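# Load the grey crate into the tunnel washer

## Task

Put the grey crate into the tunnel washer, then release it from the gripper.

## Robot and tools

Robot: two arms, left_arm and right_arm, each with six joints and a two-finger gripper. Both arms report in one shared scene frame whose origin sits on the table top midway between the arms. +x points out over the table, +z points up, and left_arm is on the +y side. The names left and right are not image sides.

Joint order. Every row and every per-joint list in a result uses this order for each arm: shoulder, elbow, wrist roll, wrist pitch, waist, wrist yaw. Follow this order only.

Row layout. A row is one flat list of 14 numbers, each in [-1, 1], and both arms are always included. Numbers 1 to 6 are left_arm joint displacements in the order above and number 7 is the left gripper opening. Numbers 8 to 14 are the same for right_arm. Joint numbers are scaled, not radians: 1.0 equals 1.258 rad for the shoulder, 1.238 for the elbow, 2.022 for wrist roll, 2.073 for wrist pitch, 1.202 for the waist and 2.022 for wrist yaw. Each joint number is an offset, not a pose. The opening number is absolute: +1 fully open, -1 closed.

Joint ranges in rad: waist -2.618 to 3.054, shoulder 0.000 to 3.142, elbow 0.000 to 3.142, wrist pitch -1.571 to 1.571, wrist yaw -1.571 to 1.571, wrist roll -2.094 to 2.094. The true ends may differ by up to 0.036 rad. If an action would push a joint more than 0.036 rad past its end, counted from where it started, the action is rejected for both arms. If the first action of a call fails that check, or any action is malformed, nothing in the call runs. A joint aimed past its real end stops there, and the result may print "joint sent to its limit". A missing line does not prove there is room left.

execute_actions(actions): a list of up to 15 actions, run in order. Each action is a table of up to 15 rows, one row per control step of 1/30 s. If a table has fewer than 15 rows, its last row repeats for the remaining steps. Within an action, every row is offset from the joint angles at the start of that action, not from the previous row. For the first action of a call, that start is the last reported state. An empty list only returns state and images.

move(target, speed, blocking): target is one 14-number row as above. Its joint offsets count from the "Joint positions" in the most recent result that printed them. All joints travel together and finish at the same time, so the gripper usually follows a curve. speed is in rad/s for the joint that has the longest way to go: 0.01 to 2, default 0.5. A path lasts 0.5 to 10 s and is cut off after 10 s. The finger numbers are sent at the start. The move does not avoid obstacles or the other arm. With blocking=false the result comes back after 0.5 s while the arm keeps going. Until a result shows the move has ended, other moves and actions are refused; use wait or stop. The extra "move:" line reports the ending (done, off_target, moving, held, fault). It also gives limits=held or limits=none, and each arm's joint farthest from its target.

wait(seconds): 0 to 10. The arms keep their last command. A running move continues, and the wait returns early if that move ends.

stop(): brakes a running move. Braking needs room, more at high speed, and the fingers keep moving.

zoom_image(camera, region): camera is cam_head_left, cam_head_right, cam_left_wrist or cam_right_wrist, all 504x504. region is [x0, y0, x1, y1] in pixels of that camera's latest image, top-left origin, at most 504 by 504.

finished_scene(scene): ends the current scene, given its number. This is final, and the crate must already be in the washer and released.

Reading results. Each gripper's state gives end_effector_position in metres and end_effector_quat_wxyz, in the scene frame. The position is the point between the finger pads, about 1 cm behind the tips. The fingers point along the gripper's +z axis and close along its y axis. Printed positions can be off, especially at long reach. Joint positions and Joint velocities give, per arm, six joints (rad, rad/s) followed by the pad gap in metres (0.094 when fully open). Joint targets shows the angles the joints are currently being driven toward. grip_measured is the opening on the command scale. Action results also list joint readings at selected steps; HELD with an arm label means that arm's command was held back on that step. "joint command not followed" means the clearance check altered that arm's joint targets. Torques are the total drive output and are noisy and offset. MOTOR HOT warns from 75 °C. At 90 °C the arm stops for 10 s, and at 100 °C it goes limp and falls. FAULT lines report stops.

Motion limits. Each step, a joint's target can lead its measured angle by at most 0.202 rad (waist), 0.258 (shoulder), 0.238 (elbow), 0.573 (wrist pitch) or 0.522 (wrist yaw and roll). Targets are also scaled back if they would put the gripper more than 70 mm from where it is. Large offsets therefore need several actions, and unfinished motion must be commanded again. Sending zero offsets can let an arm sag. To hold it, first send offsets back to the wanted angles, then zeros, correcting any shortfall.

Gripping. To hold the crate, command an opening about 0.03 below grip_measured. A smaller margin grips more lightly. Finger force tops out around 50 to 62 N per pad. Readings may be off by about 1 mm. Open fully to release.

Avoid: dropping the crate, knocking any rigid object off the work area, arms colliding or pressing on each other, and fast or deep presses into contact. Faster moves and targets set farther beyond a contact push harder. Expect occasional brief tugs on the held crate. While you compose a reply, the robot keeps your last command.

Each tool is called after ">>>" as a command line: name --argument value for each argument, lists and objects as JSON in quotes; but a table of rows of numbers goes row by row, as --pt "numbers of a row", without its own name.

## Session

>>> execute_actions --actions '[]'

Scene clock: 0.00 s.
left_arm: end_effector_position=(+0.5649, +0.4769, +0.2503) grip_measured=+1.000 end_effector_quat_wxyz=(+0.479, -0.054, +0.875, -0.047) | right_arm: end_effector_position=(+0.1492, -0.4984, +0.2619) grip_measured=+1.000 end_effector_quat_wxyz=(+0.281, -0.070, +0.821, -0.492)
Joint names: [shoulder, elbow, wrist roll, wrist pitch, waist, wrist yaw]
Joint positions: left_arm=[ 1.918  1.749  0.009 -0.419  0.23   0.258  0.094] | right_arm=[ 0.482  0.698 -1.011 -0.603 -0.508  0.32   0.094]
Joint velocities: left_arm=[-0.017 -0.002  0.051 -0.051 -0.007  0.007  0.   ] | right_arm=[-0.017 -0.007  0.007  0.022 -0.027 -0.007  0.   ]
Joint torques (N m, as the arm reports them, + toward a larger angle): no reading
Joint targets: left_arm=[1.904 1.760 0.012 -0.413 0.230 0.260] | right_arm=[0.477 0.707 -1.005 -0.603 -0.508 0.320]
camera_calibration (this result's frames):
cam_left_wrist: T_world_to_cam=[[0.258653, -0.90547, 0.336484, 0.209736], [-0.859321, -0.37479, -0.347994, 0.775384], [0.441209, -0.199138, -0.87503, 0.179774], [0, 0, 0, 1]] pos_world=[0.532736, 0.516315, 0.356564]
cam_right_wrist: T_world_to_cam=[[-0.353702, -0.539076, 0.76439, -0.420889], [-0.935358, 0.203814, -0.289076, 0.35894], [0.0000409489, -0.817225, -0.576319, -0.146207], [0, 0, 0, 1]] pos_world=[0.186874, -0.419532, 0.341222]

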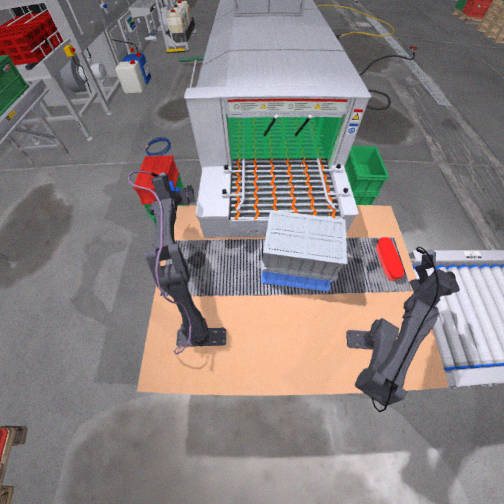

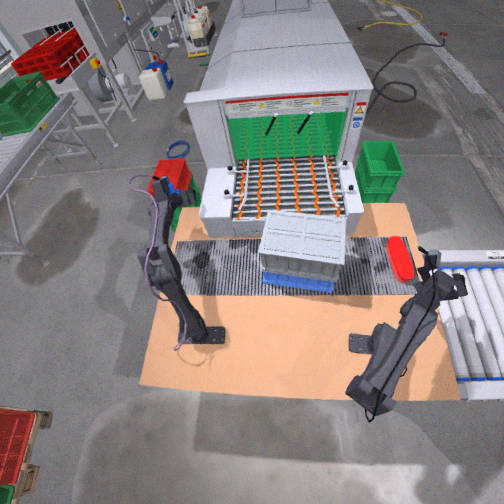

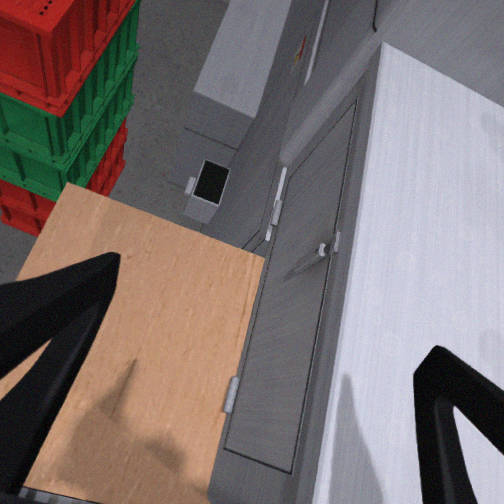

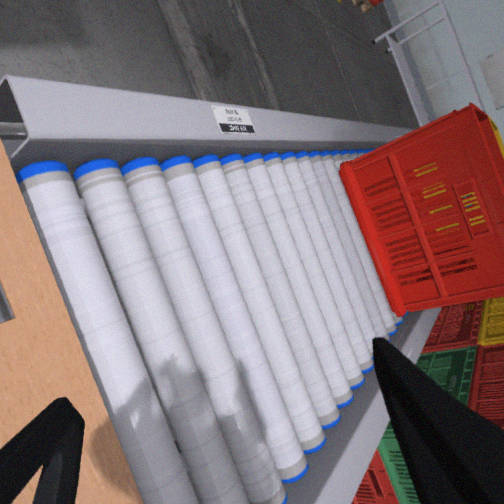

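>>> zoom_image --camera "cam_head_left" --region '[230, 180, 390, 320]'

>>> zoom_image --camera "cam_head_right" --region '[230, 180, 390, 320]'

Region (230, 180, 390, 320) of cam_head_left's 504x504 image, scaled by 3.150, with more detail than that image has; it fills the top 441 rows of this view, and the rest is white.

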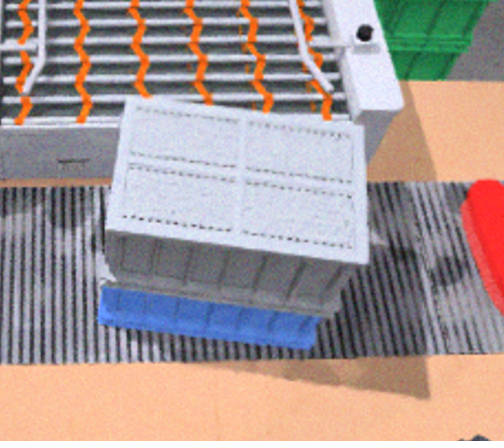

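Region (230, 180, 390, 320) of cam_head_right's 504x504 image, scaled by 3.150, with more detail than that image has; it fills the top 441 rows of this view, and the rest is white.

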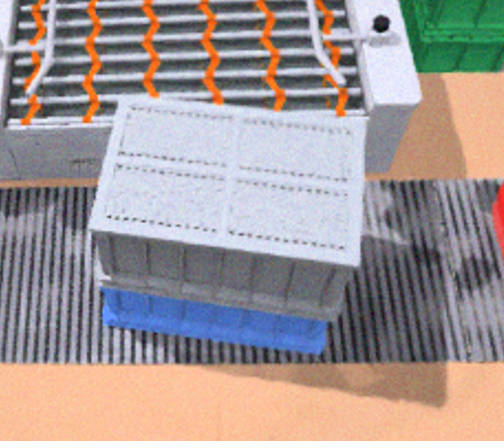

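>>> move --target '[-0.091,-0.698,-0.004,0.664,-0.241,0.644,1, 0.785,-0.176,0.5,0.773,0.209,-0.93,1]' --speed 1.2

Scene clock: 18.57 s.
left_arm: end_effector_position=(+0.3640, +0.1889, +0.2113) grip_measured=+1.000 end_effector_quat_wxyz=(+0.506, +0.500, +0.500, -0.494) | right_arm: end_effector_position=(+0.2928, -0.2445, +0.2167) grip_measured=+1.000 end_effector_quat_wxyz=(+0.597, -0.403, +0.581, +0.379)
Joint names: [shoulder, elbow, wrist roll, wrist pitch, waist, wrist yaw]
Joint positions: left_arm=[ 1.833  0.892  0.005  0.946 -0.05   1.55   0.094] | right_arm=[ 1.458  0.496 -0.01   0.994 -0.265 -1.553  0.094]
Joint velocities: left_arm=[-0.002 -0.022  0.022 -0.007 -0.007  0.007  0.   ] | right_arm=[ 0.017 -0.002 -0.022  0.022  0.007 -0.051  0.   ]
Joint torques (N m, as the arm reports them, + toward a larger angle): left_arm=[-11.98   5.43  -0.06   1.11  -0.88   0.05] | right_arm=[-2.53  4.11  0.08  1.39  0.52 -0.12]
Joint targets: left_arm=[1.803 0.885 0.001 0.957 -0.060 1.560] | right_arm=[1.470 0.481 -0.000 1.000 -0.257 -1.560]
move: off_target (left_arm); limits=none; left_arm: farthest joint: the shoulder, 0.030 radians from its target (0.114 radians at the start); right_arm: farthest joint: the elbow, 0.016 radians from its target (0.218 radians at the start)
camera_calibration (this result's frames):
cam_left_wrist: T_world_to_cam=[[-0.956153, -0.0771756, 0.282516, 0.311193], [-0.280034, 0.523355, -0.804786, 0.197242], [-0.0857462, -0.848613, -0.522019, 0.416807], [0, 0, 0, 1]] pos_world=[0.388523, 0.274497, 0.288402]
cam_right_wrist: T_world_to_cam=[[0.89001, -0.42496, -0.1652, -0.333443], [-0.363322, -0.442121, -0.820077, 0.218013], [0.275462, 0.789897, -0.54789, 0.341275], [0, 0, 0, 1]] pos_world=[0.281968, -0.314884, 0.310684]

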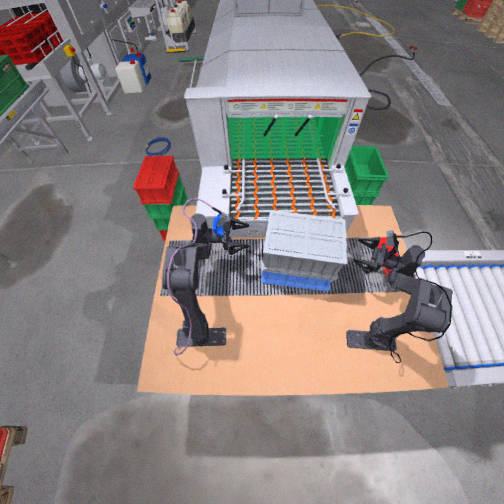

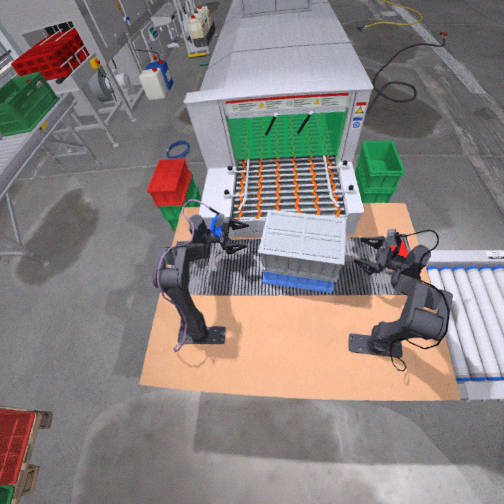

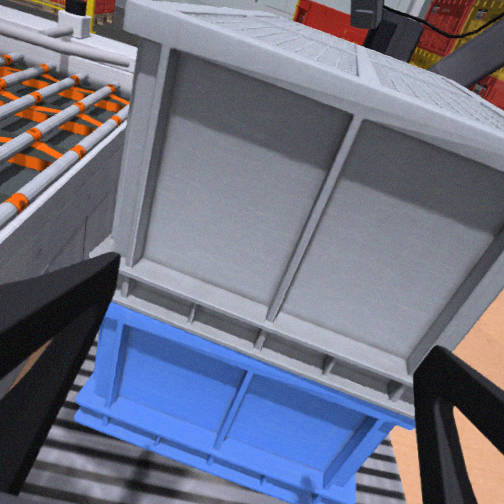

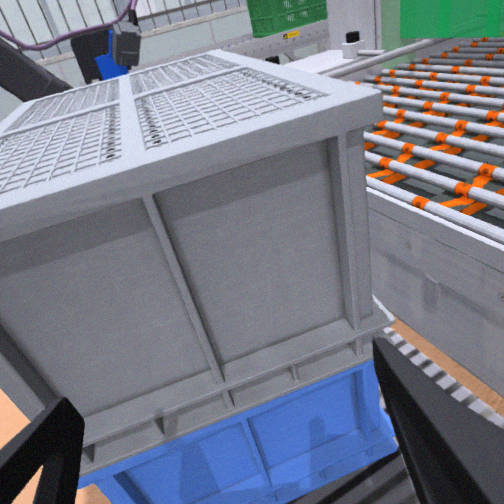

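>>> move --target '[0.054,0.09,0,-0.011,-0.131,0.007,1, 0.057,0.052,0.005,0,0.112,-0.006,1]' --speed 0.3

Scene clock: 29.90 s.
left_arm: end_effector_position=(+0.3507, +0.1350, +0.2141) grip_measured=+1.000 end_effector_quat_wxyz=(+0.471, +0.541, +0.455, -0.528) | right_arm: end_effector_position=(+0.2913, -0.2094, +0.2126) grip_measured=+1.000 end_effector_quat_wxyz=(+0.567, -0.435, +0.557, +0.423)
Joint names: [shoulder, elbow, wrist roll, wrist pitch, waist, wrist yaw]
Joint positions: left_arm=[ 1.889  0.977  0.005  0.935 -0.2    1.554  0.094] | right_arm=[ 1.514  0.531 -0.01   0.995 -0.138 -1.558  0.094]
Joint velocities: left_arm=[ 0.002 -0.002 -0.022 -0.037 -0.002 -0.037  0.   ] | right_arm=[-0.022 -0.012 -0.037 -0.007 -0.002  0.051  0.   ]
Joint torques (N m, as the arm reports them, + toward a larger angle): left_arm=[-8.81  8.34 -0.01  0.85 -0.71  0.05] | right_arm=[-2.98  7.93  0.06  1.32  0.65 -0.08]
Joint targets: left_arm=[1.901 1.004 0.005 0.923 -0.207 1.564] | right_arm=[1.529 0.560 -0.000 0.994 -0.130 -1.565]
move: off_target (left_arm, right_arm); limits=none; left_arm: farthest joint: the elbow, 0.027 radians from its target (0.111 radians at the start); right_arm: farthest joint: the elbow, 0.029 radians from its target (0.064 radians at the start)
camera_calibration (this result's frames):
cam_left_wrist: T_world_to_cam=[[-0.96139, 0.0716401, 0.2657, 0.278793], [-0.182175, 0.557975, -0.809615, 0.185988], [-0.206255, -0.82676, -0.523381, 0.410935], [0, 0, 0, 1]] pos_world=[0.386669, 0.215995, 0.291578]
cam_right_wrist: T_world_to_cam=[[0.93483, -0.303288, -0.184686, -0.301322], [-0.31772, -0.482139, -0.816453, 0.207196], [0.158576, 0.821924, -0.547079, 0.352386], [0, 0, 0, 1]] pos_world=[0.291636, -0.281124, 0.306299]

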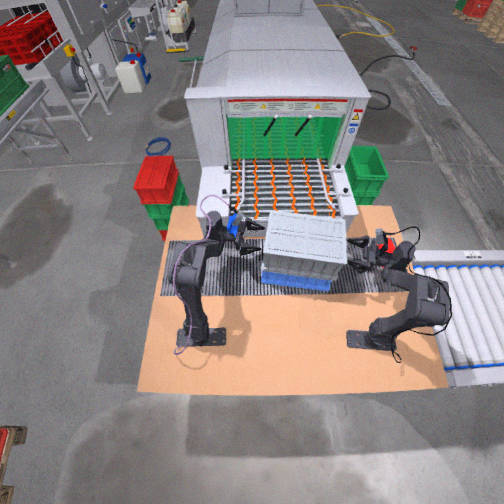

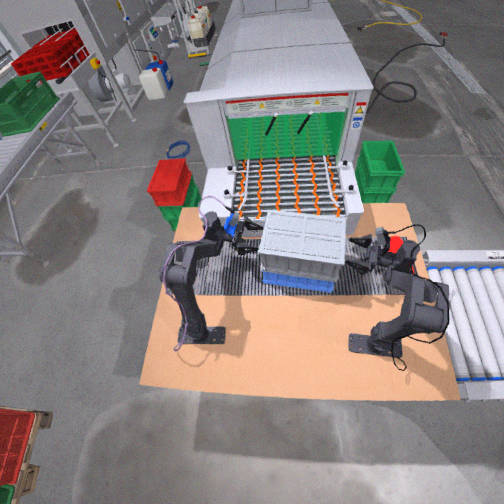

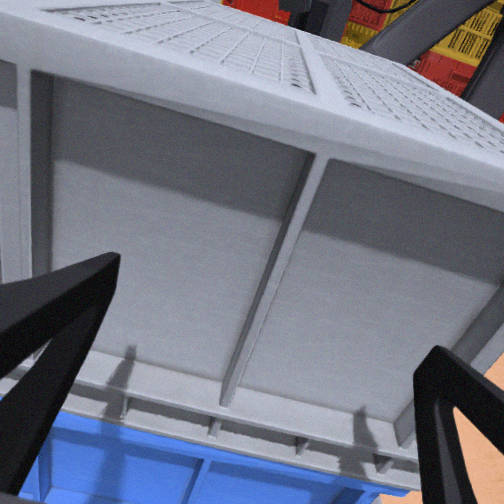

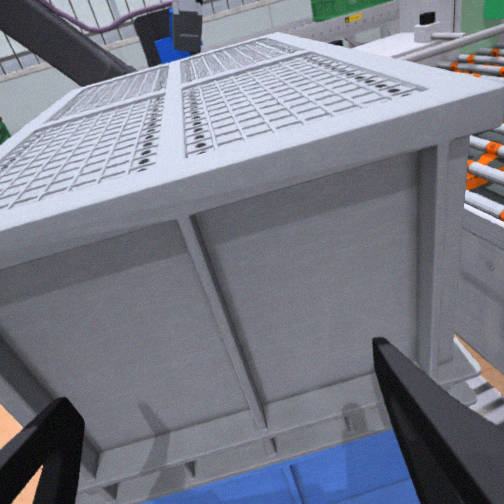

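>>> move --target '[0.045,0.065,0,-0.019,-0.047,0.005,0.0, 0.068,0.072,0.005,0,0.082,-0.003,0.0]' --speed 0.2

Scene clock: 38.07 s.
left_arm: end_effector_position=(+0.3516, +0.1170, +0.2103) grip_measured=+0.002 end_effector_quat_wxyz=(+0.453, +0.547, +0.448, -0.543) | right_arm: end_effector_position=(+0.2968, -0.1853, +0.2104) grip_measured=+0.003 end_effector_quat_wxyz=(+0.545, -0.458, +0.539, +0.451)
Joint names: [shoulder, elbow, wrist roll, wrist pitch, waist, wrist yaw]
Joint positions: left_arm=[ 1.934  1.03   0.005  0.907 -0.247  1.554  0.047] | right_arm=[ 1.584  0.592 -0.009  0.996 -0.047 -1.559  0.047]
Joint velocities: left_arm=[-0.002 -0.007  0.022  0.022  0.012 -0.007  0.   ] | right_arm=[-0.007  0.002 -0.007 -0.051 -0.017  0.007 -0.   ]
Joint torques (N m, as the arm reports them, + toward a larger angle): left_arm=[-9.39  8.46 -0.01  0.88 -0.93  0.05] | right_arm=[-3.42  7.8   0.09  1.29  0.75 -0.05]
Joint targets: left_arm=[1.945 1.057 0.005 0.895 -0.257 1.564] | right_arm=[1.599 0.621 0.001 0.995 -0.039 -1.564]
move: off_target (left_arm, right_arm); limits=none; left_arm: farthest joint: the elbow, 0.027 radians from its target (0.081 radians at the start); right_arm: farthest joint: the elbow, 0.028 radians from its target (0.089 radians at the start)
camera_calibration (this result's frames):
cam_left_wrist: T_world_to_cam=[[-0.951735, 0.115556, 0.284336, 0.269537], [-0.171168, 0.56913, -0.804234, 0.186872], [-0.254758, -0.814087, -0.521882, 0.409558], [0, 0, 0, 1]] pos_world=[0.392853, 0.195915, 0.28739]
cam_right_wrist: T_world_to_cam=[[0.956871, -0.215879, -0.194407, -0.287821], [-0.280097, -0.507963, -0.814567, 0.202478], [0.0770969, 0.833888, -0.546522, 0.356744], [0, 0, 0, 1]] pos_world=[0.304617, -0.256768, 0.303946]

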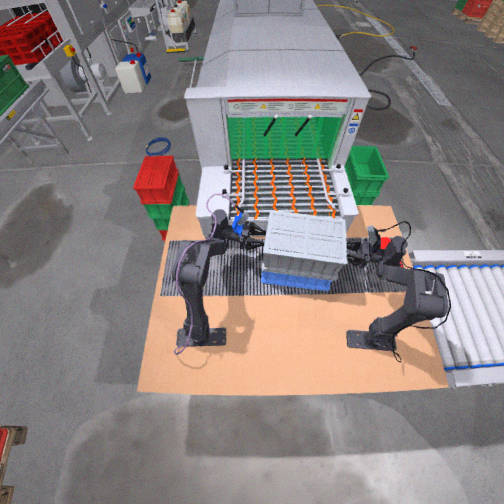

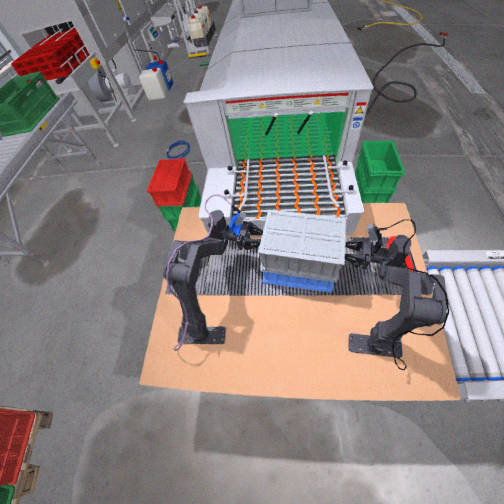

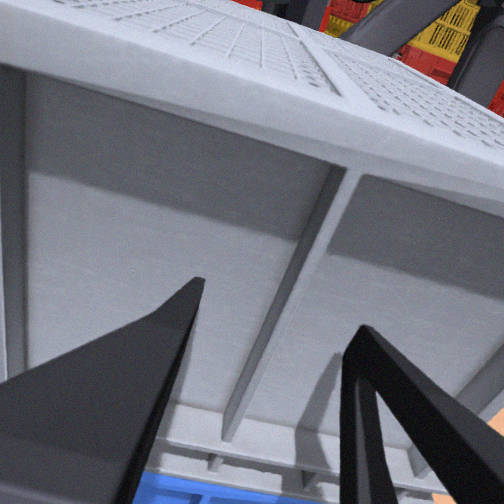

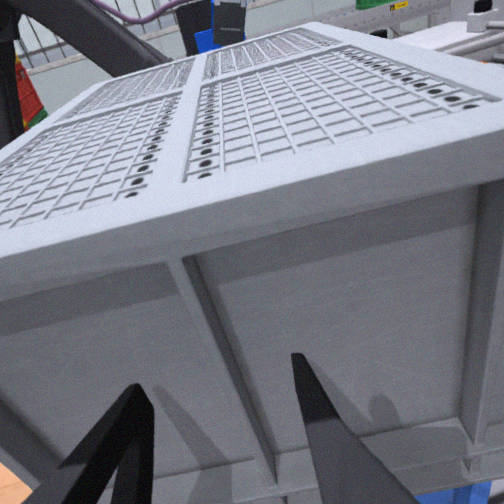

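>>> execute_actions --actions '[[[0.009,0.022,0,-0.006,-0.025,0.005,-0.4, 0.032,0.040,0.005,0,0.036,-0.003,-0.4]],[[0,0,0,0,0,0,-0.4,0,0,0,0,0,0,-0.4]]]'

Scene clock: 44.47 s.
left_arm: end_effector_position=(+0.3484, +0.1126, +0.2102) grip_measured=-0.398 end_effector_quat_wxyz=(+0.449, +0.550, +0.445, -0.546) | right_arm: end_effector_position=(+0.2982, -0.1766, +0.2096) grip_measured=-0.397 end_effector_quat_wxyz=(+0.536, -0.466, +0.532, +0.461)
Joint names: [shoulder, elbow, wrist roll, wrist pitch, waist, wrist yaw]
Joint positions: left_arm=[ 1.934  1.03   0.005  0.906 -0.26   1.554  0.028] | right_arm=[ 1.609  0.613 -0.008  0.997 -0.016 -1.56   0.028]
Joint velocities: left_arm=[-0.022 -0.007 -0.022  0.037  0.007 -0.007 -0.001] | right_arm=[ 0.002 -0.012 -0.022 -0.037 -0.017  0.022 -0.   ]
Joint torques (N m, as the arm reports them, + toward a larger angle): left_arm=[-10.4    6.2   -0.01   1.02  -0.1   -0.02] | right_arm=[-4.82  5.32  0.02  1.31  0.17 -0.03]
Joint targets: left_arm=[1.934 1.030 0.005 0.906 -0.260 1.554] | right_arm=[1.609 0.613 -0.008 0.997 -0.016 -1.560]
Step readings (joint positions; steps 1 to 15: 1st action; 16 to 30: 2nd action):
0: left_arm=[1.934 1.030 0.005 0.906 -0.247 1.554] | right_arm=[1.584 0.592 -0.009 0.996 -0.047 -1.559]
1: left_arm=[1.934 1.030 0.005 0.906 -0.248 1.554] | right_arm=[1.587 0.594 -0.009 0.996 -0.043 -1.559]
2: left_arm=[1.934 1.030 0.005 0.906 -0.250 1.554] | right_arm=[1.594 0.601 -0.008 0.996 -0.033 -1.559]
4: left_arm=[1.934 1.030 0.005 0.906 -0.258 1.554] | right_arm=[1.606 0.612 -0.008 0.996 -0.017 -1.559]
8: left_arm=[1.934 1.030 0.005 0.906 -0.260 1.554] | right_arm=[1.609 0.613 -0.008 0.997 -0.016 -1.560]
15: left_arm=[1.934 1.030 0.005 0.906 -0.260 1.554] | right_arm=[1.609 0.613 -0.008 0.997 -0.016 -1.560]
16: left_arm=[1.934 1.030 0.005 0.906 -0.260 1.554] | right_arm=[1.609 0.613 -0.008 0.997 -0.016 -1.560]
17: left_arm=[1.934 1.030 0.005 0.906 -0.260 1.554] | right_arm=[1.609 0.613 -0.008 0.997 -0.016 -1.560]
19: left_arm=[1.934 1.030 0.005 0.906 -0.260 1.554] | right_arm=[1.609 0.613 -0.008 0.997 -0.016 -1.560]
23: left_arm=[1.934 1.030 0.005 0.906 -0.260 1.554] | right_arm=[1.609 0.613 -0.008 0.997 -0.016 -1.560]
30: Joint positions above
camera_calibration (this result's frames):
cam_left_wrist: T_world_to_cam=[[-0.949887, 0.127457, 0.285429, 0.264779], [-0.164889, 0.571439, -0.803909, 0.18625], [-0.265569, -0.810686, -0.521786, 0.408455], [0, 0, 0, 1]] pos_world=[0.390694, 0.190951, 0.287279]
cam_right_wrist: T_world_to_cam=[[0.962774, -0.184665, -0.197395, -0.283128], [-0.265944, -0.516448, -0.813975, 0.200755], [0.048369, 0.83617, -0.546333, 0.357915], [0, 0, 0, 1]] pos_world=[0.308666, -0.247882, 0.303063]

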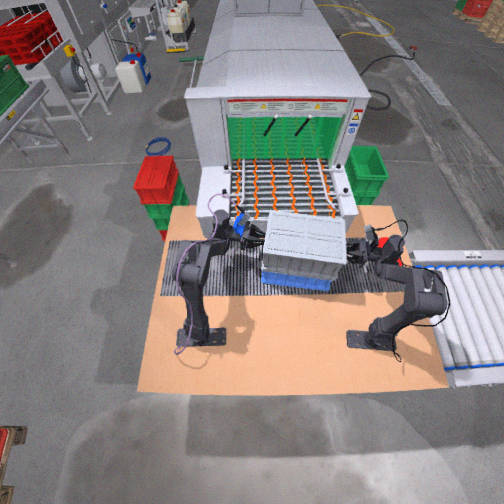

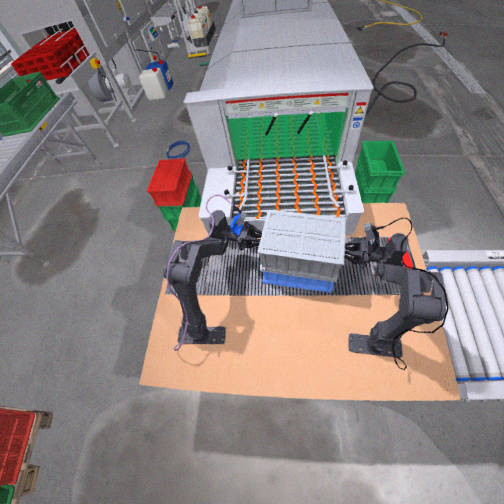

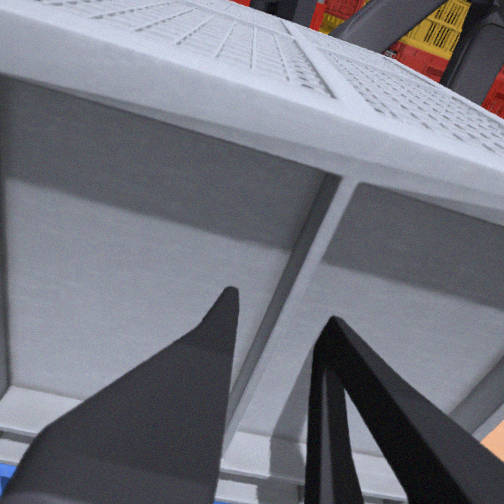

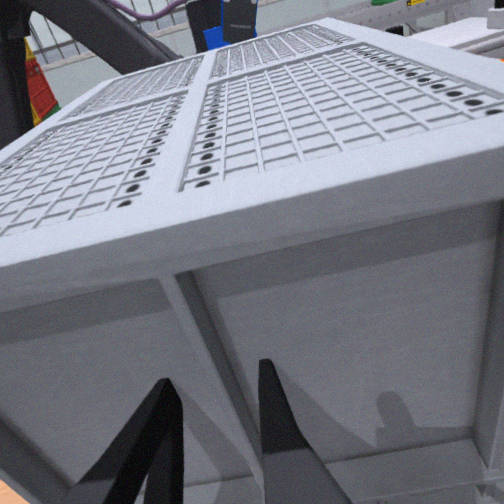

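>>> execute_actions --actions '[[[0,0,0,0,-0.016,0,-0.6, 0,0,0,0,0.015,0,-0.6]],[[0,0,0,0,0,0,-0.98,0,0,0,0,0,0,-0.98]],[[0,0,0,0,0,0,-0.98,0,0,0,0,0,0,-0.98]]]'

Scene clock: 47.67 s.
left_arm: end_effector_position=(+0.3489, +0.1124, +0.2102) grip_measured=-0.944 end_effector_quat_wxyz=(+0.450, +0.549, +0.446, -0.546) | right_arm: end_effector_position=(+0.3000, -0.1769, +0.2097) grip_measured=-0.942 end_effector_quat_wxyz=(+0.539, -0.463, +0.534, +0.458)
Joint names: [shoulder, elbow, wrist roll, wrist pitch, waist, wrist yaw]
Joint positions: left_arm=[ 1.934  1.03   0.005  0.906 -0.26   1.551  0.003] | right_arm=[ 1.609  0.613 -0.008  0.997 -0.016 -1.55   0.003]
Joint velocities: left_arm=[ 0.012 -0.017  0.095  0.095 -0.002  0.022 -0.001] | right_arm=[-0.002 -0.007 -0.007 -0.022  0.012 -0.066 -0.   ]
Joint torques (N m, as the arm reports them, + toward a larger angle): left_arm=[-10.4    6.2   -0.01   1.02  -0.06  -0.02] | right_arm=[-4.83  5.3   0.    1.37  0.13 -0.05]
Joint targets: left_arm=[1.934 1.030 0.005 0.906 -0.260 1.551] | right_arm=[1.609 0.613 -0.008 0.997 -0.016 -1.550]
Step readings (joint positions; steps 1 to 15: 1st action; 16 to 30: 2nd action; 31 to 45: 3rd action):
0: left_arm=[1.934 1.030 0.005 0.906 -0.260 1.554] | right_arm=[1.609 0.613 -0.008 0.997 -0.016 -1.560]
1: left_arm=[1.934 1.030 0.005 0.906 -0.260 1.554] | right_arm=[1.609 0.613 -0.008 0.997 -0.016 -1.559]
2: left_arm=[1.934 1.030 0.005 0.906 -0.260 1.554] | right_arm=[1.609 0.613 -0.008 0.997 -0.016 -1.557]
4: left_arm=[1.934 1.030 0.005 0.906 -0.260 1.554] | right_arm=[1.609 0.613 -0.008 0.997 -0.016 -1.555]
8: left_arm=[1.934 1.030 0.005 0.906 -0.260 1.554] | right_arm=[1.609 0.613 -0.008 0.997 -0.016 -1.555]
15: left_arm=[1.934 1.030 0.005 0.906 -0.260 1.554] | right_arm=[1.609 0.613 -0.008 0.997 -0.016 -1.555]
16: left_arm=[1.934 1.030 0.005 0.906 -0.260 1.554] | right_arm=[1.609 0.613 -0.008 0.997 -0.016 -1.554]
17: left_arm=[1.934 1.030 0.005 0.906 -0.260 1.552] | right_arm=[1.609 0.613 -0.008 0.997 -0.016 -1.550]
19: left_arm=[1.934 1.030 0.005 0.906 -0.260 1.551] | right_arm=[1.609 0.613 -0.008 0.997 -0.016 -1.550]
23: left_arm=[1.934 1.030 0.005 0.906 -0.260 1.551] | right_arm=[1.609 0.613 -0.008 0.997 -0.016 -1.550]
30: left_arm=[1.934 1.030 0.005 0.906 -0.260 1.551] | right_arm=[1.609 0.613 -0.008 0.997 -0.016 -1.550]
31: left_arm=[1.934 1.030 0.005 0.906 -0.260 1.551] | right_arm=[1.609 0.613 -0.008 0.997 -0.016 -1.550]
32: left_arm=[1.934 1.030 0.005 0.906 -0.260 1.551] | right_arm=[1.609 0.613 -0.008 0.997 -0.016 -1.550]
34: left_arm=[1.934 1.030 0.005 0.906 -0.260 1.551] | right_arm=[1.609 0.613 -0.008 0.997 -0.016 -1.550]
38: left_arm=[1.934 1.030 0.005 0.906 -0.260 1.551] | right_arm=[1.609 0.613 -0.008 0.997 -0.016 -1.550]
45: Joint positions above
camera_calibration (this result's frames):
cam_left_wrist: T_world_to_cam=[[-0.950271, 0.124559, 0.28543, 0.265759], [-0.166633, 0.570928, -0.803912, 0.187068], [-0.263094, -0.811496, -0.521781, 0.407736], [0, 0, 0, 1]] pos_world=[0.390988, 0.190971, 0.287279]
cam_right_wrist: T_world_to_cam=[[0.961045, -0.194223, -0.196649, -0.286176], [-0.270437, -0.513857, -0.814135, 0.202973], [0.057074, 0.835601, -0.546364, 0.355374], [0, 0, 0, 1]] pos_world=[0.309637, -0.248233, 0.303135]

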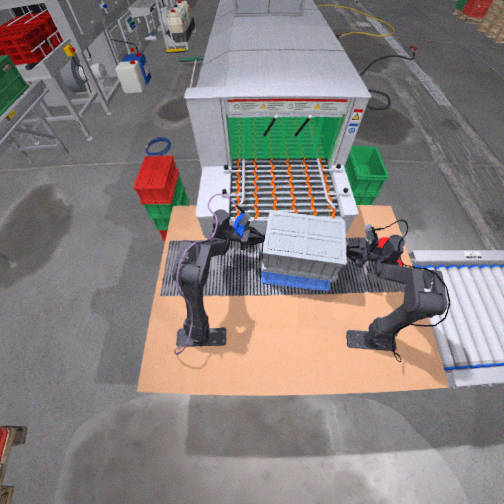

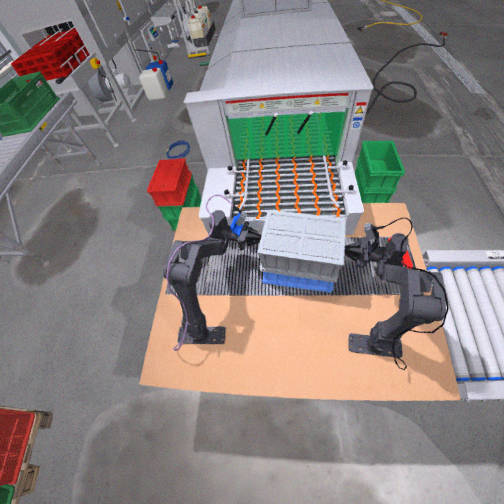

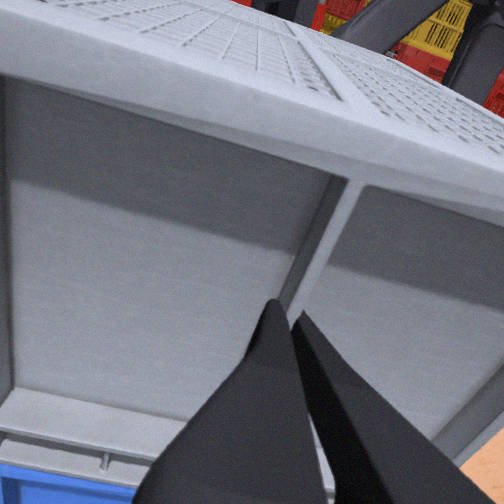

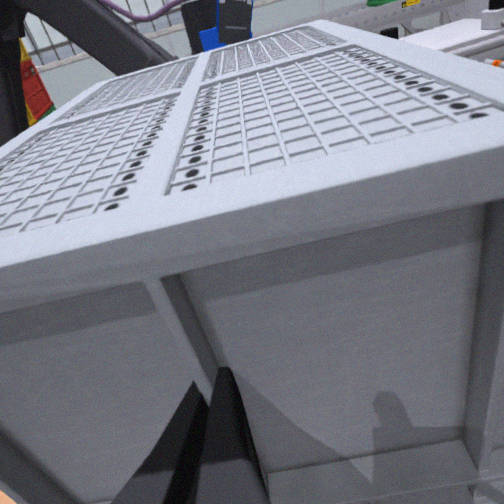

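>>> move --target '[-0.122,0.115,0,-0.119,0,0,-0.98, -0.156,0.136,0,-0.151,0,0,-0.98]' --speed 0.25

Scene clock: 60.00 s.
left_arm: end_effector_position=(+0.3506, +0.1121, +0.2656) grip_measured=-0.944 end_effector_quat_wxyz=(+0.444, +0.541, +0.456, -0.550) | right_arm: end_effector_position=(+0.2993, -0.1768, +0.2672) grip_measured=-0.942 end_effector_quat_wxyz=(+0.536, -0.459, +0.538, +0.461)
Joint names: [shoulder, elbow, wrist roll, wrist pitch, waist, wrist yaw]
Joint positions: left_arm=[ 1.818  1.14   0.005  0.653 -0.26   1.544  0.003] | right_arm=[ 1.444  0.744 -0.013  0.683 -0.016 -1.548  0.003]
Joint velocities: left_arm=[ 0.007 -0.007  0.066  0.037  0.007 -0.007 -0.   ] | right_arm=[-0.007  0.002  0.007 -0.022  0.022 -0.037 -0.   ]
Joint torques (N m, as the arm reports them, + toward a larger angle): left_arm=[-13.38   9.58   0.     1.08  -0.06   0.05] | right_arm=[-6.7   9.48  0.08  1.35  0.21 -0.07]
Joint targets: left_arm=[1.780 1.172 0.005 0.659 -0.260 1.551] | right_arm=[1.412 0.782 -0.008 0.684 -0.016 -1.550]
move: off_target (left_arm, right_arm); limits=none; left_arm: farthest joint: the shoulder, 0.038 radians from its target (0.153 radians at the start); right_arm: farthest joint: the elbow, 0.037 radians from its target (0.168 radians at the start)
camera_calibration (this result's frames):
cam_left_wrist: T_world_to_cam=[[-0.942867, 0.116205, 0.312246, 0.24286], [-0.19259, 0.574655, -0.795412, 0.238471], [-0.271865, -0.810104, -0.519444, 0.439076], [0, 0, 0, 1]] pos_world=[0.394281, 0.190437, 0.341926]
cam_right_wrist: T_world_to_cam=[[0.957667, -0.196055, -0.2108, -0.269743], [-0.283302, -0.511777, -0.811064, 0.253086], [0.0511306, 0.836449, -0.545655, 0.388528], [0, 0, 0, 1]] pos_world=[0.310158, -0.248345, 0.36041]

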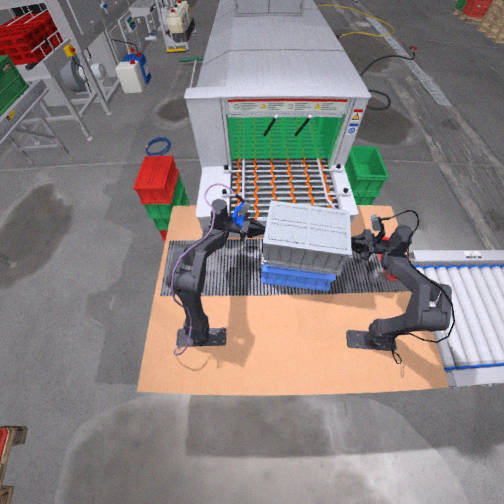

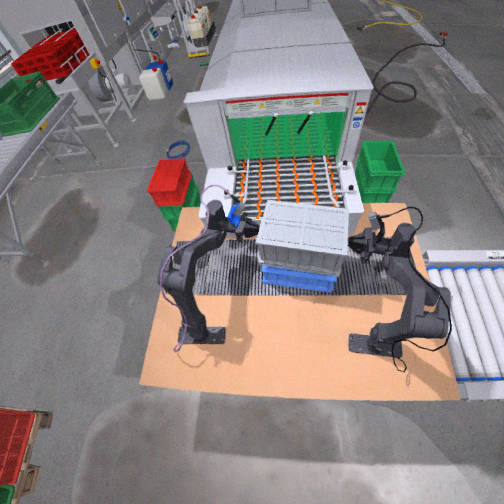

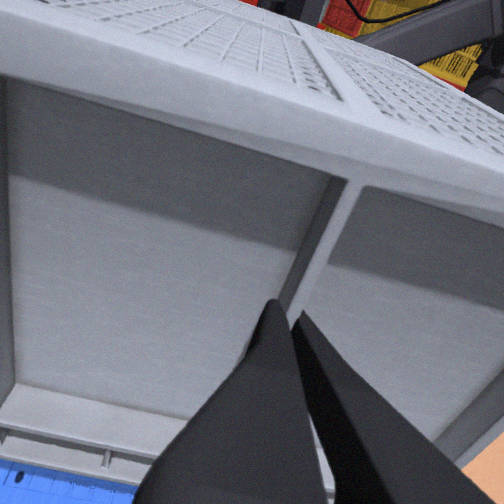

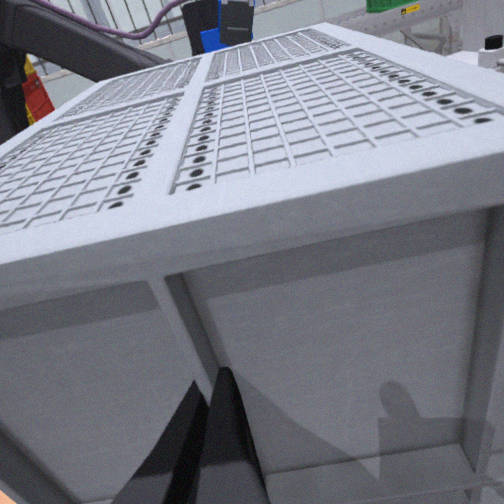

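>>> move --target '[0.321,0.527,0,-0.090,0.106,0.013,-0.98, 0.521,0.688,0.002,-0.068,0.096,0.003,-0.98]' --speed 0.35

Scene clock: 71.90 s.
left_arm: end_effector_position=(+0.4911, +0.1434, +0.2674) grip_measured=-0.944 end_effector_quat_wxyz=(+0.477, +0.516, +0.484, -0.522) | right_arm: end_effector_position=(+0.4663, -0.1501, +0.2682) grip_measured=-0.942 end_effector_quat_wxyz=(+0.515, -0.486, +0.514, +0.484)
Joint names: [shoulder, elbow, wrist roll, wrist pitch, waist, wrist yaw]
Joint positions: left_arm=[ 2.228  1.753  0.003  0.46  -0.14   1.549  0.003] | right_arm=[ 2.104  1.554 -0.013  0.54   0.09  -1.538  0.003]
Joint velocities: left_arm=[ 0.007 -0.002  0.007  0.022 -0.012 -0.022 -0.001] | right_arm=[-0.007 -0.007 -0.007  0.037 -0.012 -0.007 -0.001]
Joint torques (N m, as the arm reports them, + toward a larger angle): left_arm=[-14.88  10.5    0.03   1.07   0.59   0.12] | right_arm=[-10.6    9.98   0.05   1.36   0.86  -0.06]
Joint targets: left_arm=[2.222 1.792 0.005 0.466 -0.132 1.565] | right_arm=[2.100 1.596 -0.009 0.542 0.100 -1.542]
joint sent to its limit (left arm) — the command would take the wrist yaw past its upper limit, so that joint was sent only as far as its limit.
move: off_target (left_arm, right_arm); limits=none; left_arm: farthest joint: the elbow, 0.040 radians from its target (0.653 radians at the start); right_arm: farthest joint: the elbow, 0.042 radians from its target (0.852 radians at the start)
camera_calibration (this result's frames):
cam_left_wrist: T_world_to_cam=[[-0.95231, 0.0076971, 0.305034, 0.393272], [-0.251127, 0.548069, -0.797844, 0.282197], [-0.173321, -0.836398, -0.519999, 0.459127], [0, 0, 0, 1]] pos_world=[0.52496, 0.226322, 0.343934]
cam_right_wrist: T_world_to_cam=[[0.973447, -0.103672, -0.204092, -0.419495], [-0.227508, -0.5368, -0.812457, 0.285477], [-0.025328, 0.837316, -0.546133, 0.394095], [0, 0, 0, 1]] pos_world=[0.483286, -0.220228, 0.361551]

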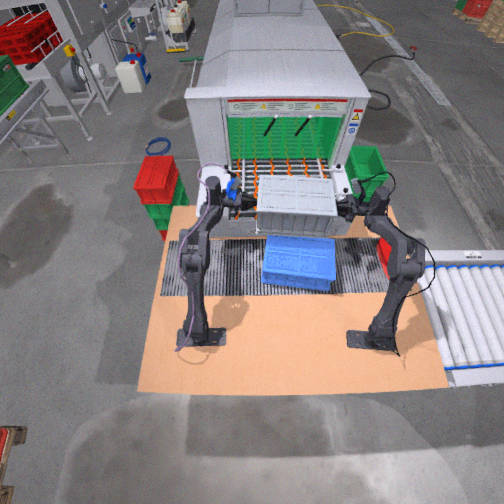

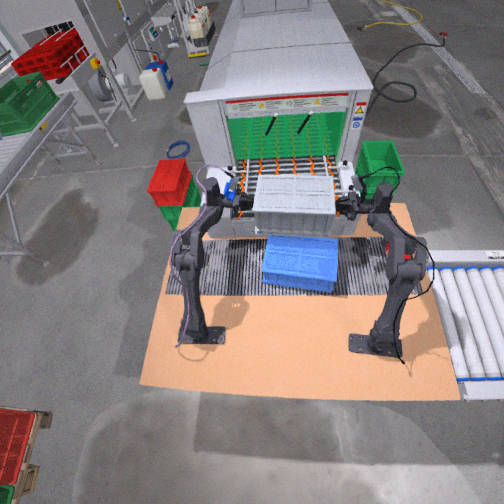

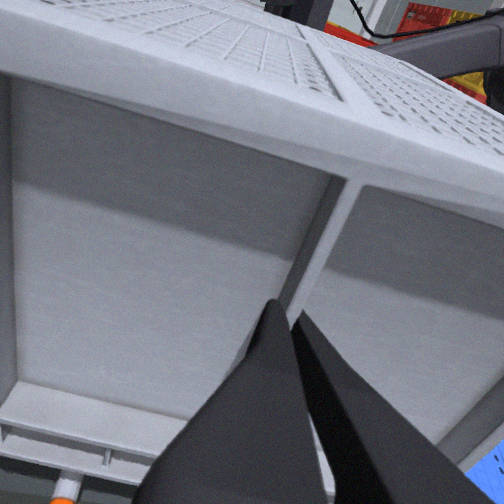

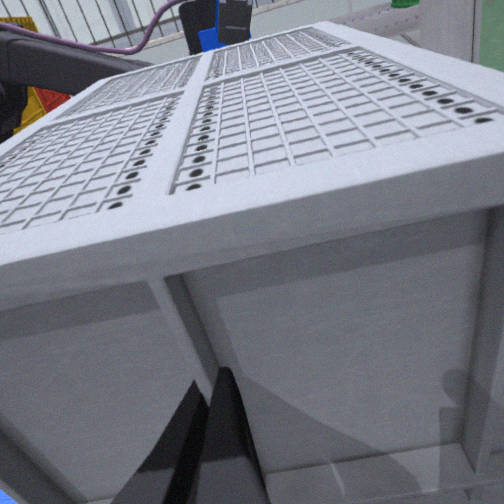

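>>> move --target '[0.206,0.422,0,-0.091,0.033,-0.002,-0.98, 0.285,0.545,0,-0.121,0.026,-0.007,-0.98]' --speed 0.35

Scene clock: 79.80 s.
left_arm: end_effector_position=(+0.5562, +0.1547, +0.2725) grip_measured=-0.944 end_effector_quat_wxyz=(+0.492, +0.510, +0.490, -0.507) | right_arm: end_effector_position=(+0.5441, -0.1405, +0.2739) grip_measured=-0.942 end_effector_quat_wxyz=(-0.511, +0.500, -0.500, -0.489)
Joint names: [shoulder, elbow, wrist roll, wrist pitch, waist, wrist yaw]
Joint positions: left_arm=[ 2.496  2.236  0.003  0.263 -0.108  1.538  0.003] | right_arm=[ 2.467  2.187 -0.013  0.289  0.111 -1.553  0.003]
Joint velocities: left_arm=[-0.017  0.002 -0.022  0.051 -0.002 -0.022 -0.   ] | right_arm=[ 0.017  0.007 -0.051 -0.022  0.007  0.007 -0.   ]
Joint torques (N m, as the arm reports them, + toward a larger angle): left_arm=[-16.98  10.6   -0.01   1.07   0.6    0.05] | right_arm=[-13.42  10.48   0.02   1.35   0.76  -0.06]
Joint targets: left_arm=[2.488 2.275 0.003 0.271 -0.100 1.545] | right_arm=[2.462 2.228 -0.013 0.289 0.121 -1.553]
move: off_target (left_arm, right_arm); limits=none; left_arm: farthest joint: the elbow, 0.040 radians from its target (0.523 radians at the start); right_arm: farthest joint: the elbow, 0.042 radians from its target (0.675 radians at the start)
camera_calibration (this result's frames):
cam_left_wrist: T_world_to_cam=[[-0.957321, -0.0319352, 0.287256, 0.467292], [-0.258958, 0.536176, -0.803403, 0.304171], [-0.128363, -0.843502, -0.521562, 0.458995], [0, 0, 0, 1]] pos_world=[0.585034, 0.238997, 0.349534]
cam_right_wrist: T_world_to_cam=[[0.980271, -0.0694416, -0.18506, -0.49718], [-0.192687, -0.544416, -0.816384, 0.293976], [-0.0440589, 0.835936, -0.547056, 0.401416], [0, 0, 0, 1]] pos_world=[0.561702, -0.210037, 0.367586]

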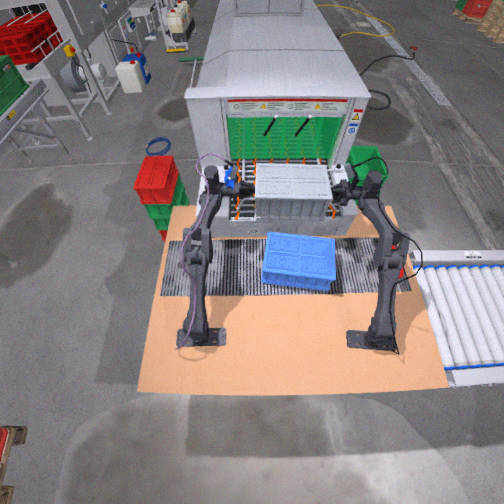

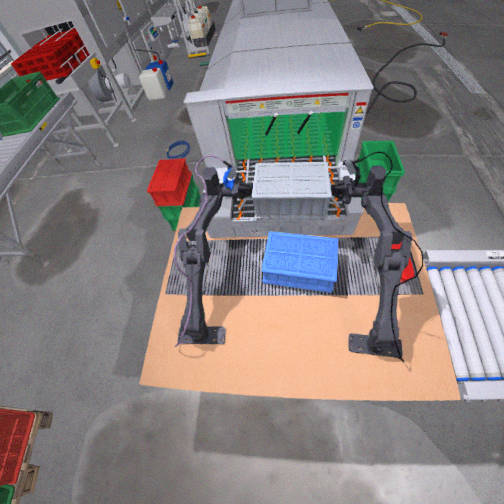

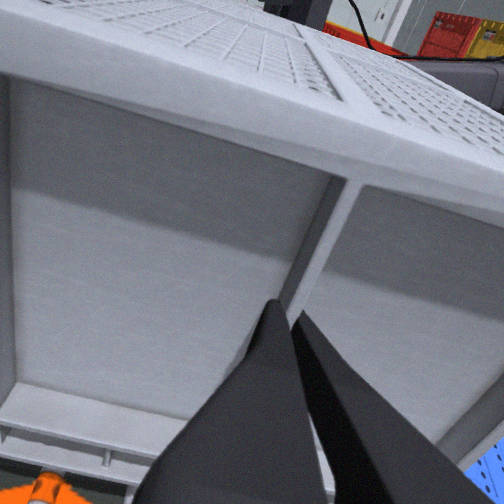

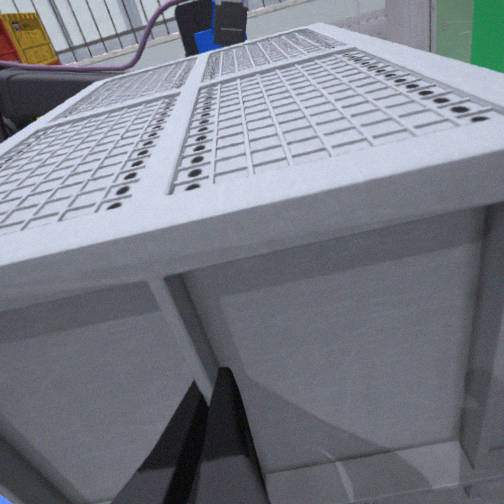

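>>> zoom_image --camera "cam_head_left" --region '[180, 130, 400, 260]'

>>> zoom_image --camera "cam_head_right" --region '[180, 130, 400, 260]'

Region (180, 130, 400, 260) of cam_head_left's 504x504 image, scaled by 2.291, with more detail than that image has; it fills the top 298 rows of this view, and the rest is white.

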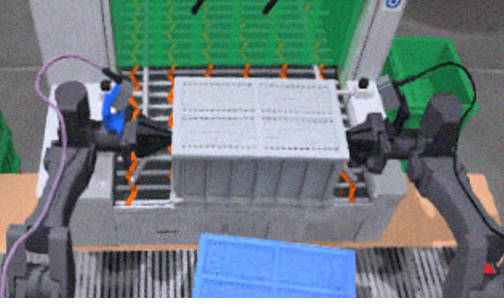

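Region (180, 130, 400, 260) of cam_head_right's 504x504 image, scaled by 2.291, with more detail than that image has; it fills the top 298 rows of this view, and the rest is white.

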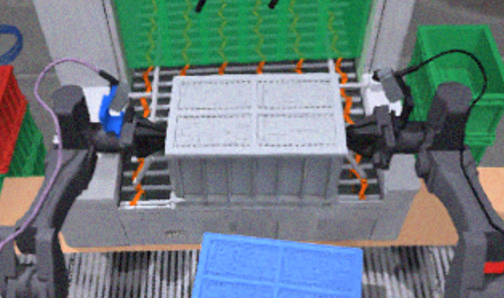

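>>> move --target '[0.006,-0.0735,0,0.059,0,0,-0.98, 0.010,-0.0735,0,0.059,0,0,-0.98]' --speed 0.15

Scene clock: 87.93 s.
left_arm: end_effector_position=(+0.5570, +0.1546, +0.2417) grip_measured=-0.944 end_effector_quat_wxyz=(+0.490, +0.507, +0.493, -0.509) | right_arm: end_effector_position=(+0.5447, -0.1406, +0.2434) grip_measured=-0.942 end_effector_quat_wxyz=(-0.510, +0.499, -0.501, -0.490)
Joint names: [shoulder, elbow, wrist roll, wrist pitch, waist, wrist yaw]
Joint positions: left_arm=[ 2.512  2.146  0.003  0.359 -0.108  1.537  0.003] | right_arm=[ 2.487  2.102 -0.013  0.389  0.111 -1.553  0.003]
Joint velocities: left_arm=[ 0.007 -0.002 -0.066  0.022 -0.002 -0.037  0.   ] | right_arm=[-0.032  0.002 -0.007 -0.007  0.002 -0.007 -0.001]
Joint torques (N m, as the arm reports them, + toward a larger angle): left_arm=[-17.12   7.24   0.     1.29  -0.06   0.  ] | right_arm=[-13.74   6.31   0.03   1.63   0.02  -0.04]
Joint targets: left_arm=[2.503 2.145 0.003 0.385 -0.108 1.539] | right_arm=[2.480 2.096 -0.013 0.411 0.111 -1.553]
move: off_target (left_arm, right_arm); limits=none; left_arm: farthest joint: the wrist pitch, 0.026 radians from its target (0.123 radians at the start); right_arm: farthest joint: the wrist pitch, 0.022 radians from its target (0.123 radians at the start)
camera_calibration (this result's frames):
cam_left_wrist: T_world_to_cam=[[-0.954495, -0.0335837, 0.29633, 0.473496], [-0.267406, 0.536296, -0.80055, 0.283622], [-0.132035, -0.843362, -0.520872, 0.44482], [0, 0, 0, 1]] pos_world=[0.586524, 0.238941, 0.318437]
cam_right_wrist: T_world_to_cam=[[0.979512, -0.069064, -0.189174, -0.502022], [-0.195903, -0.544474, -0.815579, 0.270756], [-0.0466729, 0.835929, -0.546849, 0.386136], [0, 0, 0, 1]] pos_world=[0.562801, -0.210035, 0.337012]

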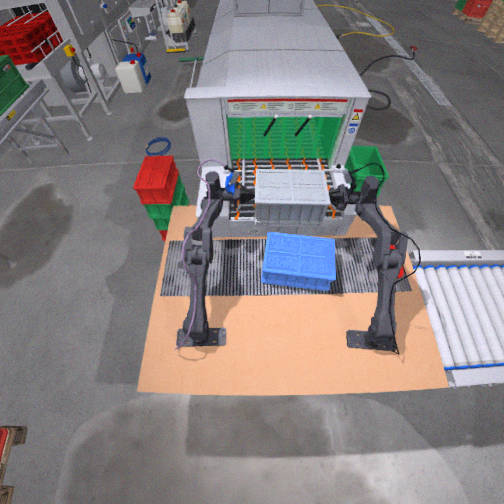

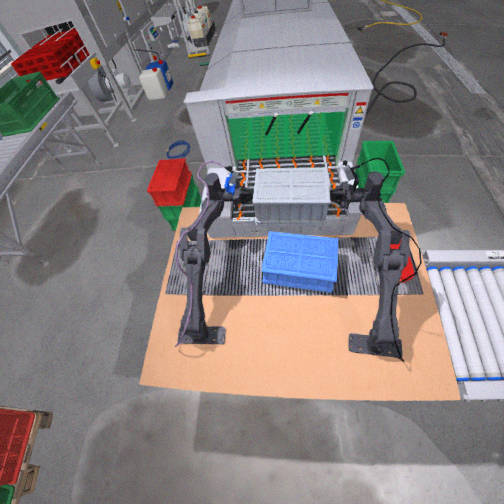

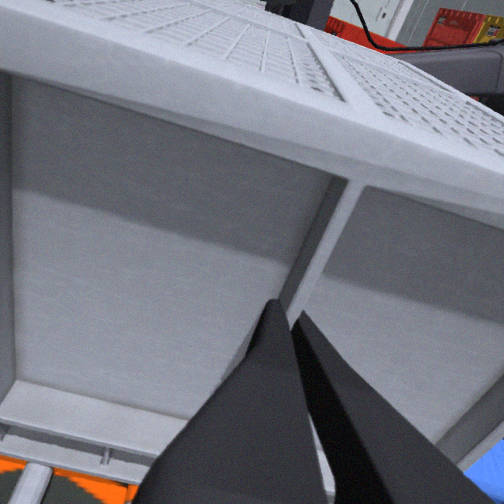

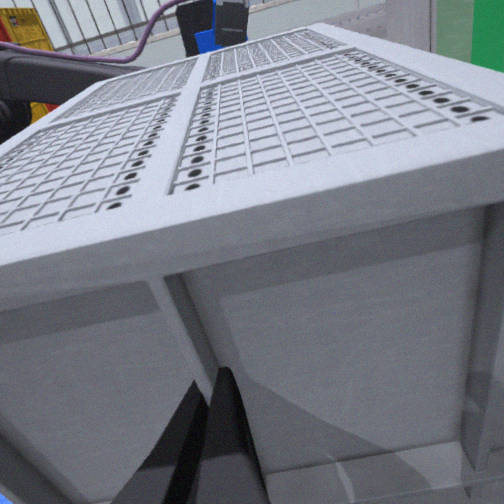

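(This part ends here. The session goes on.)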